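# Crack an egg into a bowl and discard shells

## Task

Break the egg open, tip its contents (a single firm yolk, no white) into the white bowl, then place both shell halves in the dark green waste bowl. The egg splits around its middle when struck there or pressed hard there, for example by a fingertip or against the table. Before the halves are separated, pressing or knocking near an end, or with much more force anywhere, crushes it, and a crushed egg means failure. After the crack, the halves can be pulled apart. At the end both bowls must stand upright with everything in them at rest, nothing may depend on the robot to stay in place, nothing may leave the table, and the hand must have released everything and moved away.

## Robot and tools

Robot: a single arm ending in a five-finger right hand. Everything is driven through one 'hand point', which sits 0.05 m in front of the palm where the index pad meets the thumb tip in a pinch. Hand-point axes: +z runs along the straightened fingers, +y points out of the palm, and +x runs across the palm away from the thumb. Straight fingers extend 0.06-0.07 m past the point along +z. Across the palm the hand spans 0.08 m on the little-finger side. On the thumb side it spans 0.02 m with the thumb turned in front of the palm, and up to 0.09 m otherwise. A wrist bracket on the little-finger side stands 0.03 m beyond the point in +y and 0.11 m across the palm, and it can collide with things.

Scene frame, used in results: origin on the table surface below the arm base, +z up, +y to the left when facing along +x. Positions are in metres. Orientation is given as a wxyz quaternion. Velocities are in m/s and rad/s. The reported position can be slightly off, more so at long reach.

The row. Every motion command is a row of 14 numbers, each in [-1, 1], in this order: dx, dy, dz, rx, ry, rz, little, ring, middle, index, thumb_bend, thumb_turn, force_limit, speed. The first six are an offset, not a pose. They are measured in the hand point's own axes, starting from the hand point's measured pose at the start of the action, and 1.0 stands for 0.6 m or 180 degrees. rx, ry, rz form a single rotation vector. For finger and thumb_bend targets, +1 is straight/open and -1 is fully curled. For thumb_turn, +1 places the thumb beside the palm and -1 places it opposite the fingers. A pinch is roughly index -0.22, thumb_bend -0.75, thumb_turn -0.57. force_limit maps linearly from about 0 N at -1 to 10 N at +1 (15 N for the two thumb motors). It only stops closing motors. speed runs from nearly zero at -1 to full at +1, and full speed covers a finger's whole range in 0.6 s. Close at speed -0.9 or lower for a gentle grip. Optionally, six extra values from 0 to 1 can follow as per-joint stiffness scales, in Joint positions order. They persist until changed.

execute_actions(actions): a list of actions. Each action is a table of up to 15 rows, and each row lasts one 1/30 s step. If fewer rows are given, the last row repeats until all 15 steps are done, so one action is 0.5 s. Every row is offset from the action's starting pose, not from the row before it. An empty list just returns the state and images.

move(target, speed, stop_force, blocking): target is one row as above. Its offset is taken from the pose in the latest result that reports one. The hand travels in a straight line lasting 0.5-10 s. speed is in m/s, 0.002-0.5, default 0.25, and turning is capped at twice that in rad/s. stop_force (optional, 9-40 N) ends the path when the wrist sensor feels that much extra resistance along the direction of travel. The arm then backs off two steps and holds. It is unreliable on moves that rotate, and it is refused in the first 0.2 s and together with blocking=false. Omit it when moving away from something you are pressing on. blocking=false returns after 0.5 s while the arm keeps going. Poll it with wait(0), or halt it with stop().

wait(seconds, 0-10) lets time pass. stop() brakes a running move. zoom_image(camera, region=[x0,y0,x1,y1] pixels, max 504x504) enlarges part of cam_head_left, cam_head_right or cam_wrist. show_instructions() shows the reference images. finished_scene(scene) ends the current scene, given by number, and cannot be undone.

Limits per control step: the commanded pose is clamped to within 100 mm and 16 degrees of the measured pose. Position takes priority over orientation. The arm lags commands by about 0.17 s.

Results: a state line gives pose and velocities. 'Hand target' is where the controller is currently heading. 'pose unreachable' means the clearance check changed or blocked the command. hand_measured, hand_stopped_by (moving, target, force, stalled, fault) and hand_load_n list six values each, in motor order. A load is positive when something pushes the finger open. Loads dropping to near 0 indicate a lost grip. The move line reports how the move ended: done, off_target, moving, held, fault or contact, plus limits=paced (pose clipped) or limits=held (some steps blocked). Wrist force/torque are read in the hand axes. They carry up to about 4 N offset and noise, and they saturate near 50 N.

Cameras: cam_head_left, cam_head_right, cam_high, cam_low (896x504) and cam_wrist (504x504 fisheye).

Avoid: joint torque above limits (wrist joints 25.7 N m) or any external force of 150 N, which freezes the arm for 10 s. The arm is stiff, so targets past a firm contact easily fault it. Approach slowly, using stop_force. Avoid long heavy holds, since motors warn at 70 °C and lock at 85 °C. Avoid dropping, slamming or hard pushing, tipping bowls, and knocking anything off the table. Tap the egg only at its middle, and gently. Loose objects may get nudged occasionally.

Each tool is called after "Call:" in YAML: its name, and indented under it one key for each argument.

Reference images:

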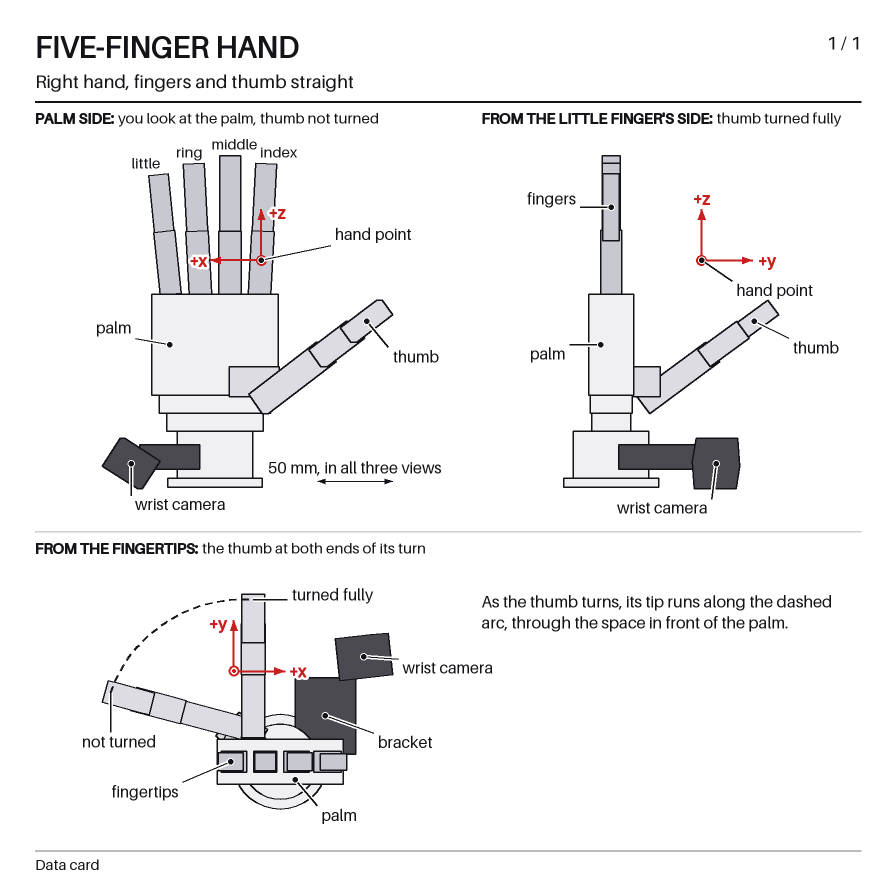

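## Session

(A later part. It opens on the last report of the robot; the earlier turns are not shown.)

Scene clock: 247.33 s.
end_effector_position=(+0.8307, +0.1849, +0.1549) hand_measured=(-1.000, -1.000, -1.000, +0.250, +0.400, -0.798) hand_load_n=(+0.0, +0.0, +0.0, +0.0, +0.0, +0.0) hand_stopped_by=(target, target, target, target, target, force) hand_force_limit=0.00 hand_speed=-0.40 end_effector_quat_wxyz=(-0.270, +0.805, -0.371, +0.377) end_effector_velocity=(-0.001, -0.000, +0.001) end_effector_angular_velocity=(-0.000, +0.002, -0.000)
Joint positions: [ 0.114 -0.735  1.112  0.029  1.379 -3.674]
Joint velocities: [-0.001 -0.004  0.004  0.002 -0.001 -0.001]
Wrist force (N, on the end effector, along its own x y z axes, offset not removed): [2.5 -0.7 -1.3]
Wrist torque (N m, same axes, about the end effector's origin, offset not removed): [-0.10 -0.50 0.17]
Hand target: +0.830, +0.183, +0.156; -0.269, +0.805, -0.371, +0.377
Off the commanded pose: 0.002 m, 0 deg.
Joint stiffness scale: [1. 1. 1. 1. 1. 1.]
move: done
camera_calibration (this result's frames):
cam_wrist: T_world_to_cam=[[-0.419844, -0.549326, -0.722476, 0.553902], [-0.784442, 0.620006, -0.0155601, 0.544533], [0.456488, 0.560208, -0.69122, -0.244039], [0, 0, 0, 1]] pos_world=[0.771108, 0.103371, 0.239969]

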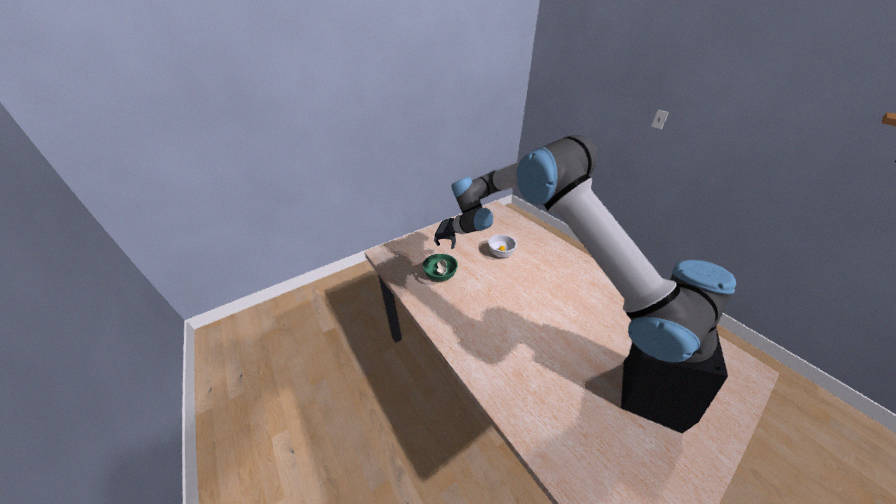

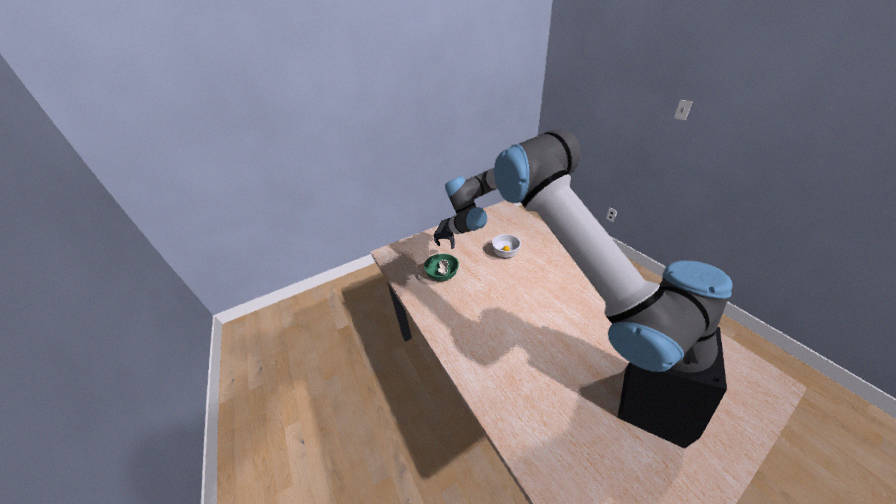

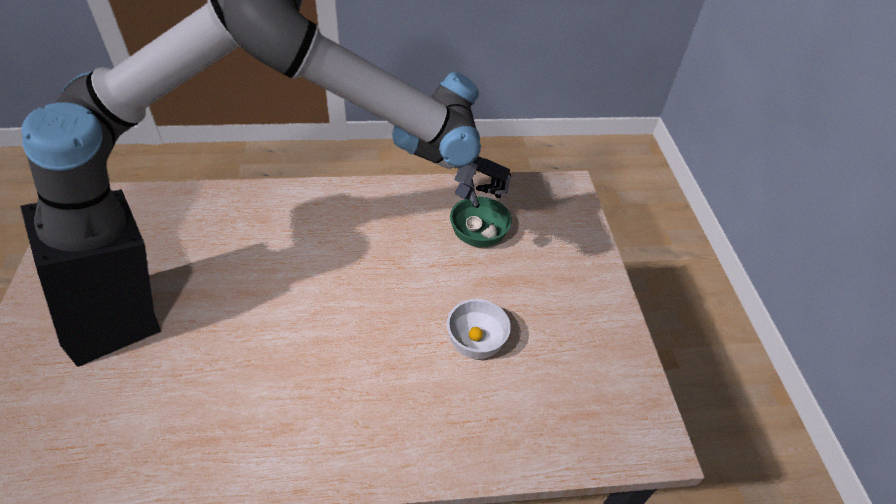

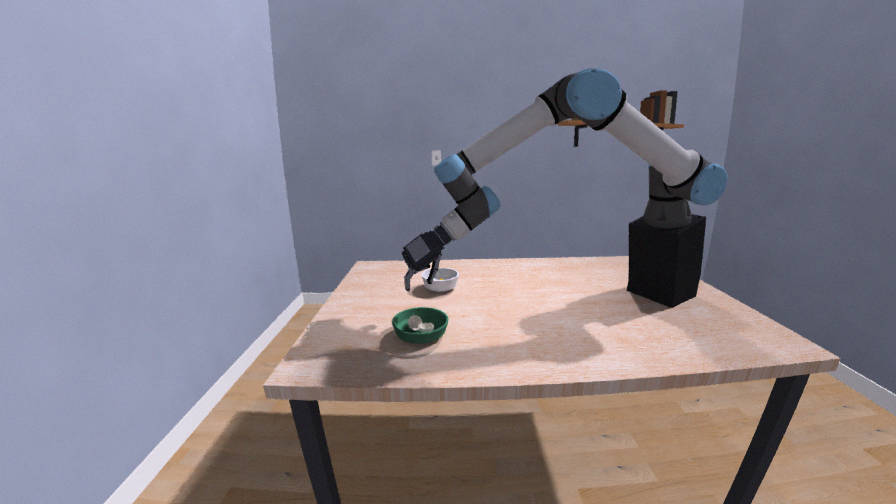

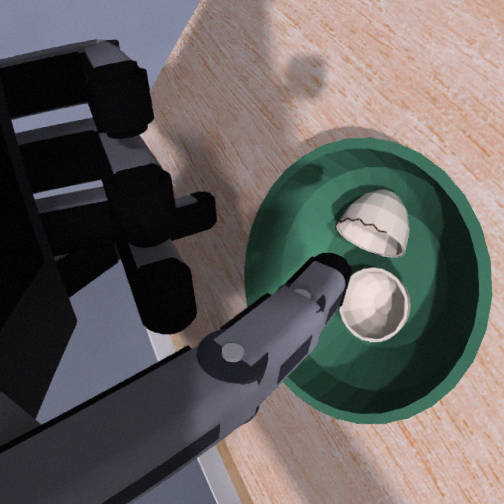

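Call:
move:
  target: [0.1,0,-0.25,0,0,0,-1,-1,-1,0.25,0.4,-0.8,0.0,-0.4]
  speed: 0.25

Call:
wait:
  seconds: 8

Call:
zoom_image:
  camera: "cam_high"
  region: [420,180,560,370]

Call:
wait:
  seconds: 1.3

Call:
zoom_image:
  camera: "cam_high"
  region: [420,180,560,370]

Scene clock: 248.87 s.
end_effector_position=(+0.7375, +0.1147, +0.2646) hand_measured=(-1.000, -1.000, -1.000, +0.250, +0.400, -0.798) hand_load_n=(+0.0, +0.0, +0.0, +0.0, +0.0, +0.0) hand_stopped_by=(target, target, target, target, target, force) hand_force_limit=0.00 hand_speed=-0.40 end_effector_quat_wxyz=(-0.270, +0.805, -0.370, +0.377) end_effector_velocity=(-0.001, +0.000, +0.003) end_effector_angular_velocity=(+0.003, -0.003, +0.005)
Joint positions: [-0.036 -1.096  1.504  0.013  1.241 -3.736]
Joint velocities: [-0.004 -0.008  0.007 -0.002 -0.009 -0.002]
Wrist force (N, on the end effector, along its own x y z axes, offset not removed): [-0.8 -0.7 -1.3]
Wrist torque (N m, same axes, about the end effector's origin, offset not removed): [-0.08 0.02 -0.07]
Hand target: +0.736, +0.114, +0.265; -0.270, +0.805, -0.371, +0.377
Off the commanded pose: 0.002 m, 0 deg.
Joint stiffness scale: [1. 1. 1. 1. 1. 1.]
move: done
camera_calibration (this result's frames):
cam_wrist: T_world_to_cam=[[-0.41959, -0.549559, -0.722447, 0.555243], [-0.784625, 0.61977, -0.0157509, 0.51683], [0.456407, 0.560241, -0.691247, -0.0862687], [0, 0, 0, 1]] pos_world=[0.677866, 0.0331544, 0.349641]

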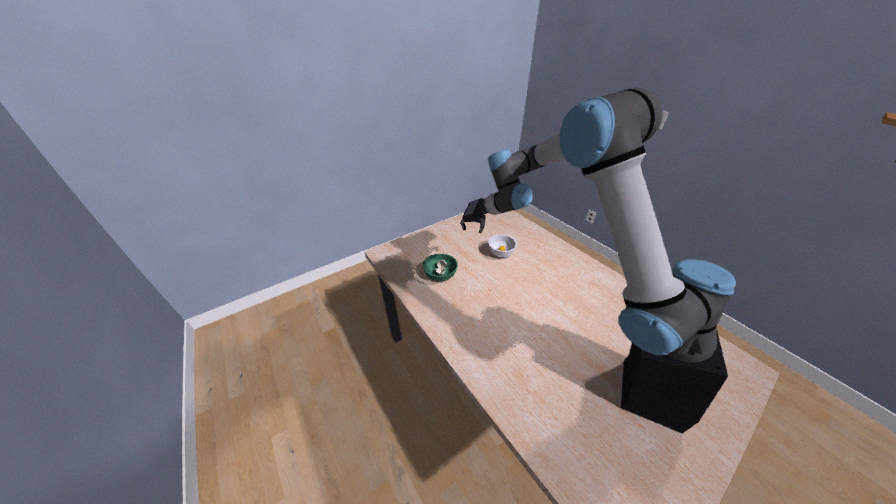

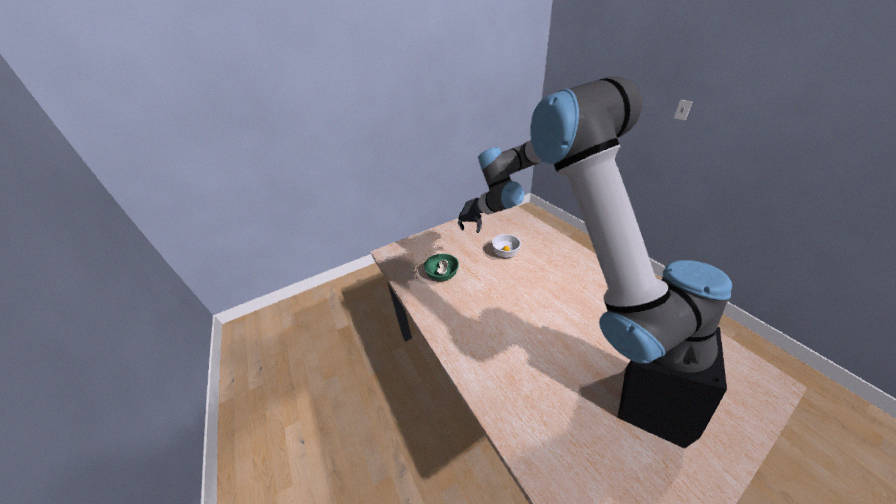

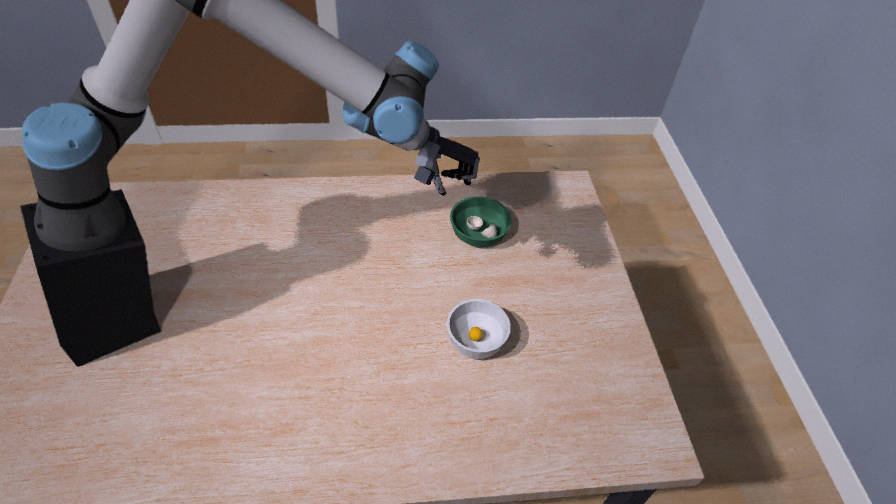

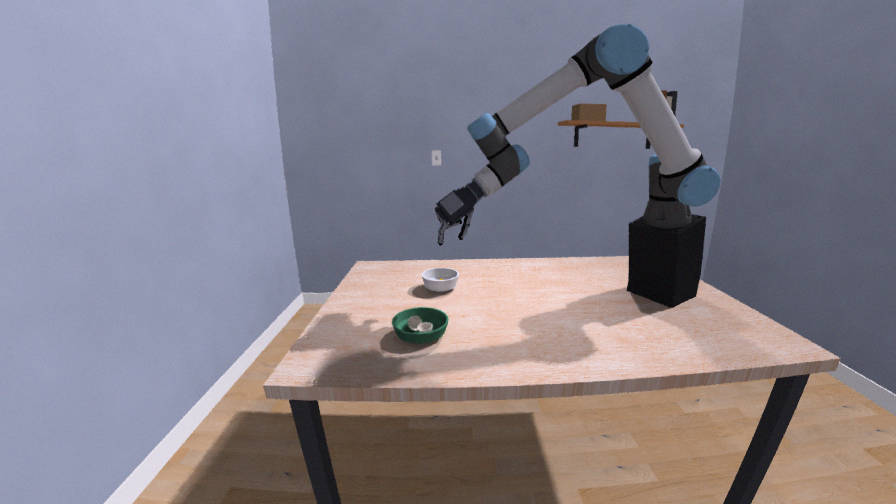

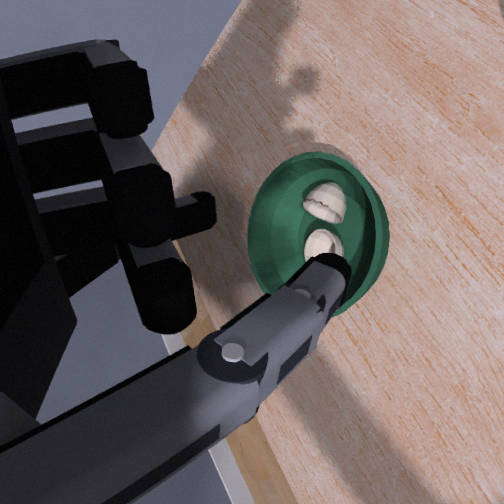

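Scene clock: 256.87 s.
end_effector_position=(+0.7373, +0.1147, +0.2648) hand_measured=(-1.000, -1.000, -1.000, +0.250, +0.400, -0.798) hand_load_n=(+0.0, +0.0, +0.0, +0.0, +0.0, +0.0) hand_stopped_by=(target, target, target, target, target, force) hand_force_limit=0.00 hand_speed=-0.40 end_effector_quat_wxyz=(-0.270, +0.805, -0.370, +0.377) end_effector_velocity=(+0.000, -0.000, +0.001) end_effector_angular_velocity=(-0.002, -0.001, -0.000)
Joint positions: [-0.037 -1.097  1.505  0.013  1.24  -3.737]
Joint velocities: [ 0.    -0.001  0.    -0.     0.001 -0.002]
Wrist force (N, on the end effector, along its own x y z axes, offset not removed): [1.1 -2.1 -0.8]
Wrist torque (N m, same axes, about the end effector's origin, offset not removed): [-0.38 -0.16 -0.11]
Hand target: +0.736, +0.114, +0.265; -0.270, +0.805, -0.371, +0.377
Off the commanded pose: 0.001 m, 0 deg.
Joint stiffness scale: [1. 1. 1. 1. 1. 1.]
wait: 8.00 s; at rest by 0.17 s
camera_calibration (this result's frames):
cam_wrist: T_world_to_cam=[[-0.41909, -0.549651, -0.722667, 0.555008], [-0.785002, 0.619293, -0.0157868, 0.517027], [0.45622, 0.560679, -0.691016, -0.0859632], [0, 0, 0, 1]] pos_world=[0.677683, 0.0330675, 0.349847]

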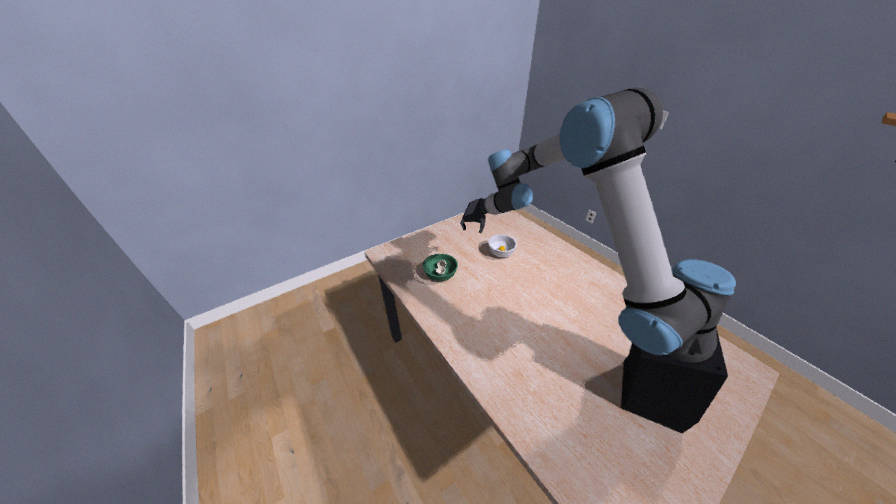

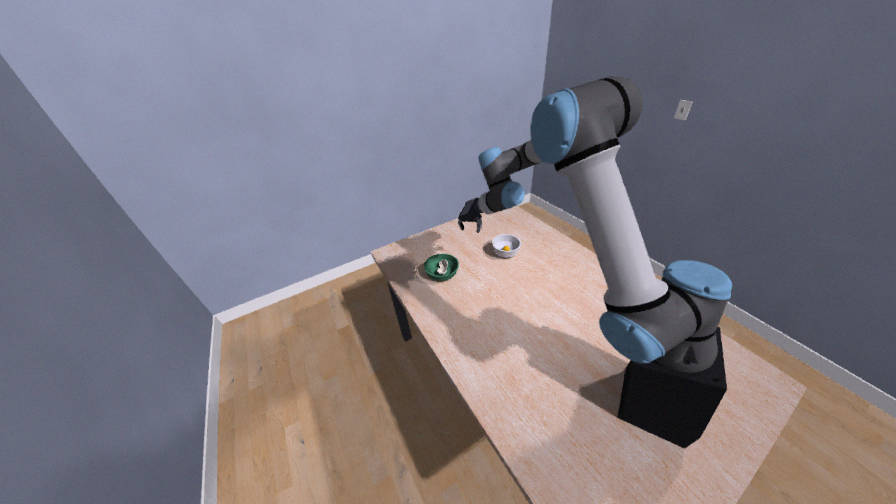

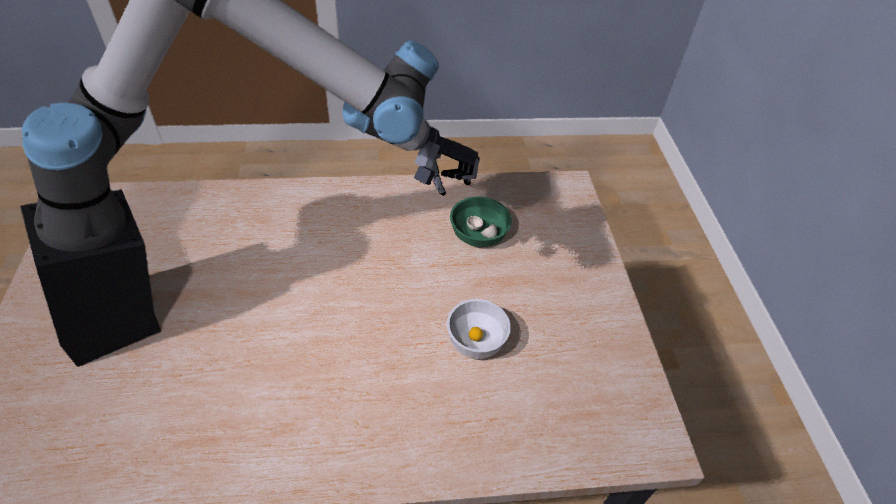

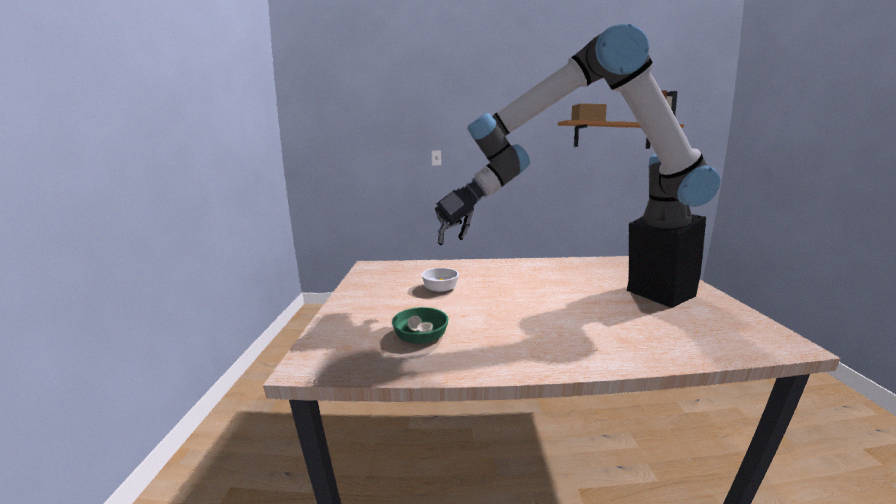

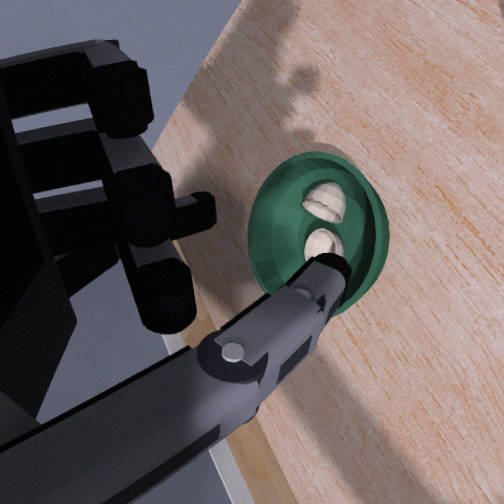

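Region (420, 180, 560, 370) of cam_high's 896x504 image, scaled by 2.653, with more detail than that image has; it fills the left 371 columns of this view, and the rest is white.

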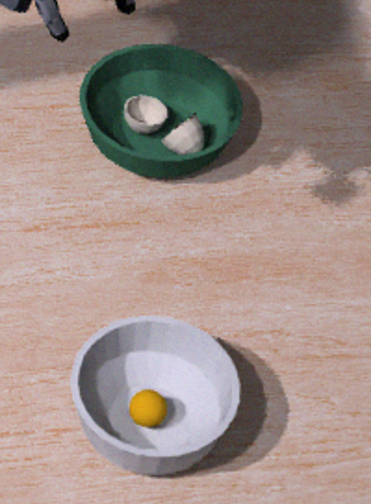

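Scene clock: 258.17 s.
end_effector_position=(+0.7373, +0.1147, +0.2648) hand_measured=(-1.000, -1.000, -1.000, +0.250, +0.400, -0.798) hand_load_n=(+0.0, +0.0, +0.0, +0.0, +0.0, +0.0) hand_stopped_by=(target, target, target, target, target, force) hand_force_limit=0.00 hand_speed=-0.40 end_effector_quat_wxyz=(-0.270, +0.805, -0.370, +0.377) end_effector_velocity=(-0.001, +0.000, -0.001) end_effector_angular_velocity=(+0.001, +0.002, -0.001)
Joint positions: [-0.037 -1.097  1.505  0.013  1.24  -3.737]
Joint velocities: [0.    0.001 0.001 0.    0.    0.002]
Wrist force (N, on the end effector, along its own x y z axes, offset not removed): [-1.8 0.2 -0.8]
Wrist torque (N m, same axes, about the end effector's origin, offset not removed): [0.03 0.16 -0.10]
Hand target: +0.736, +0.114, +0.265; -0.270, +0.805, -0.371, +0.377
Off the commanded pose: 0.001 m, 0 deg.
Joint stiffness scale: [1. 1. 1. 1. 1. 1.]
wait: 1.30 s; at rest by 0.17 s
camera_calibration (this result's frames):
cam_wrist: T_world_to_cam=[[-0.41909, -0.549651, -0.722667, 0.555008], [-0.785001, 0.619293, -0.0157869, 0.517027], [0.45622, 0.560679, -0.691016, -0.0859631], [0, 0, 0, 1]] pos_world=[0.677683, 0.0330673, 0.349847]

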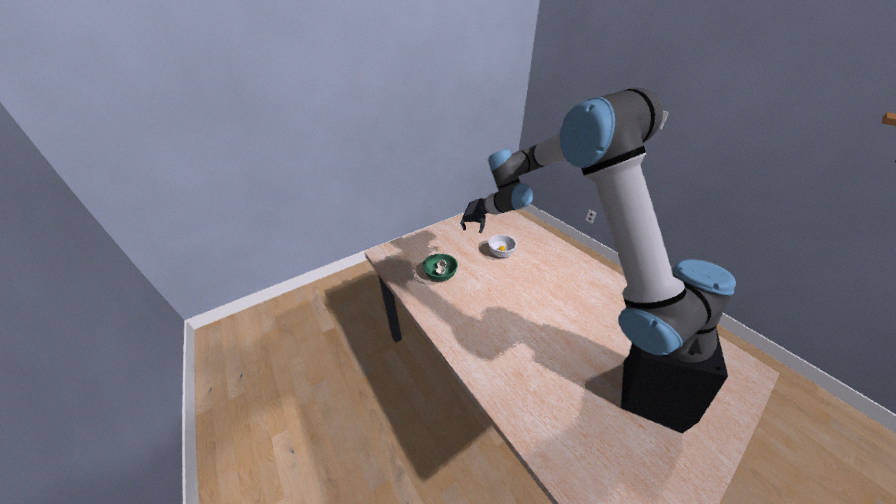

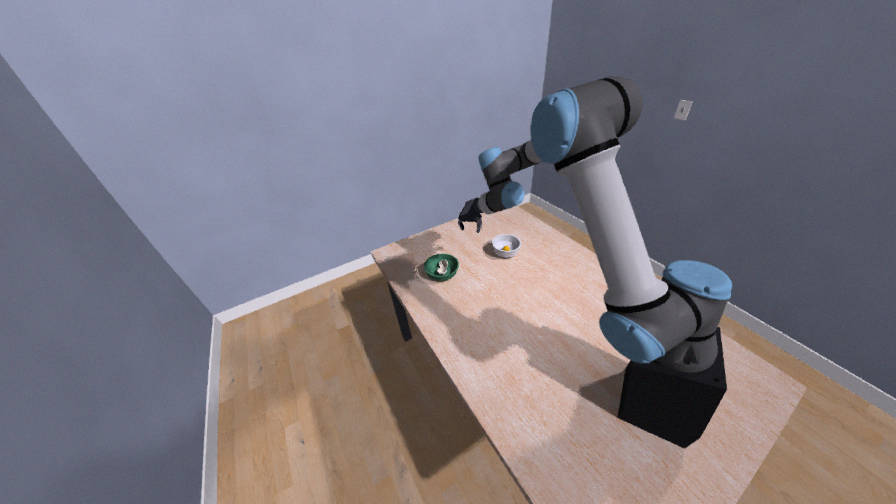

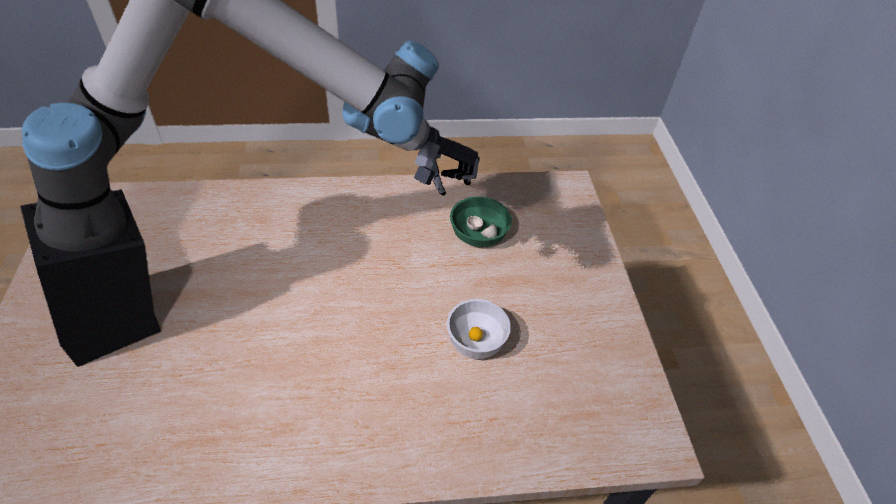

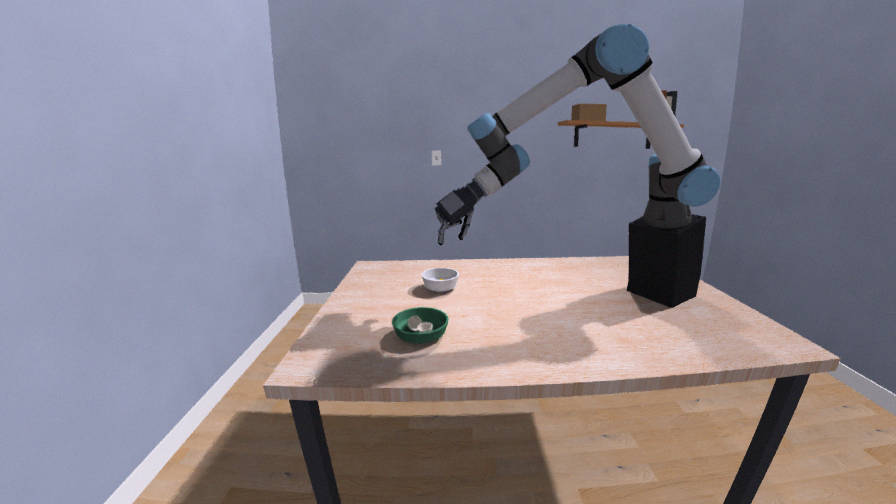

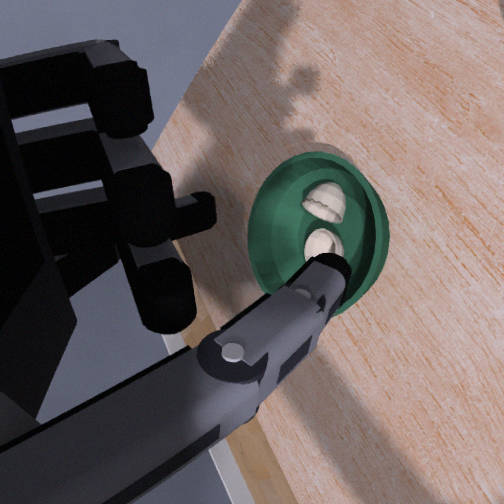

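Region (420, 180, 560, 370) of cam_high's 896x504 image, scaled by 2.653, with more detail than that image has; it fills the left 371 columns of this view, and the rest is white.

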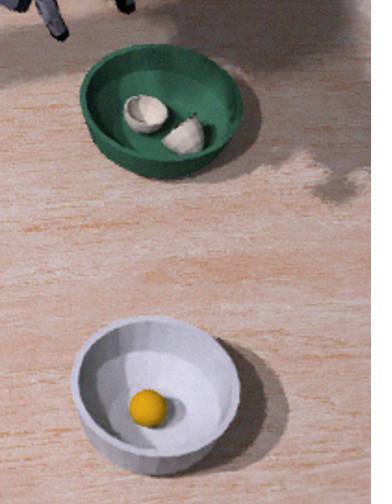

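Call:
finished_scene:
  scene: 1

The scene is finished: the task was done.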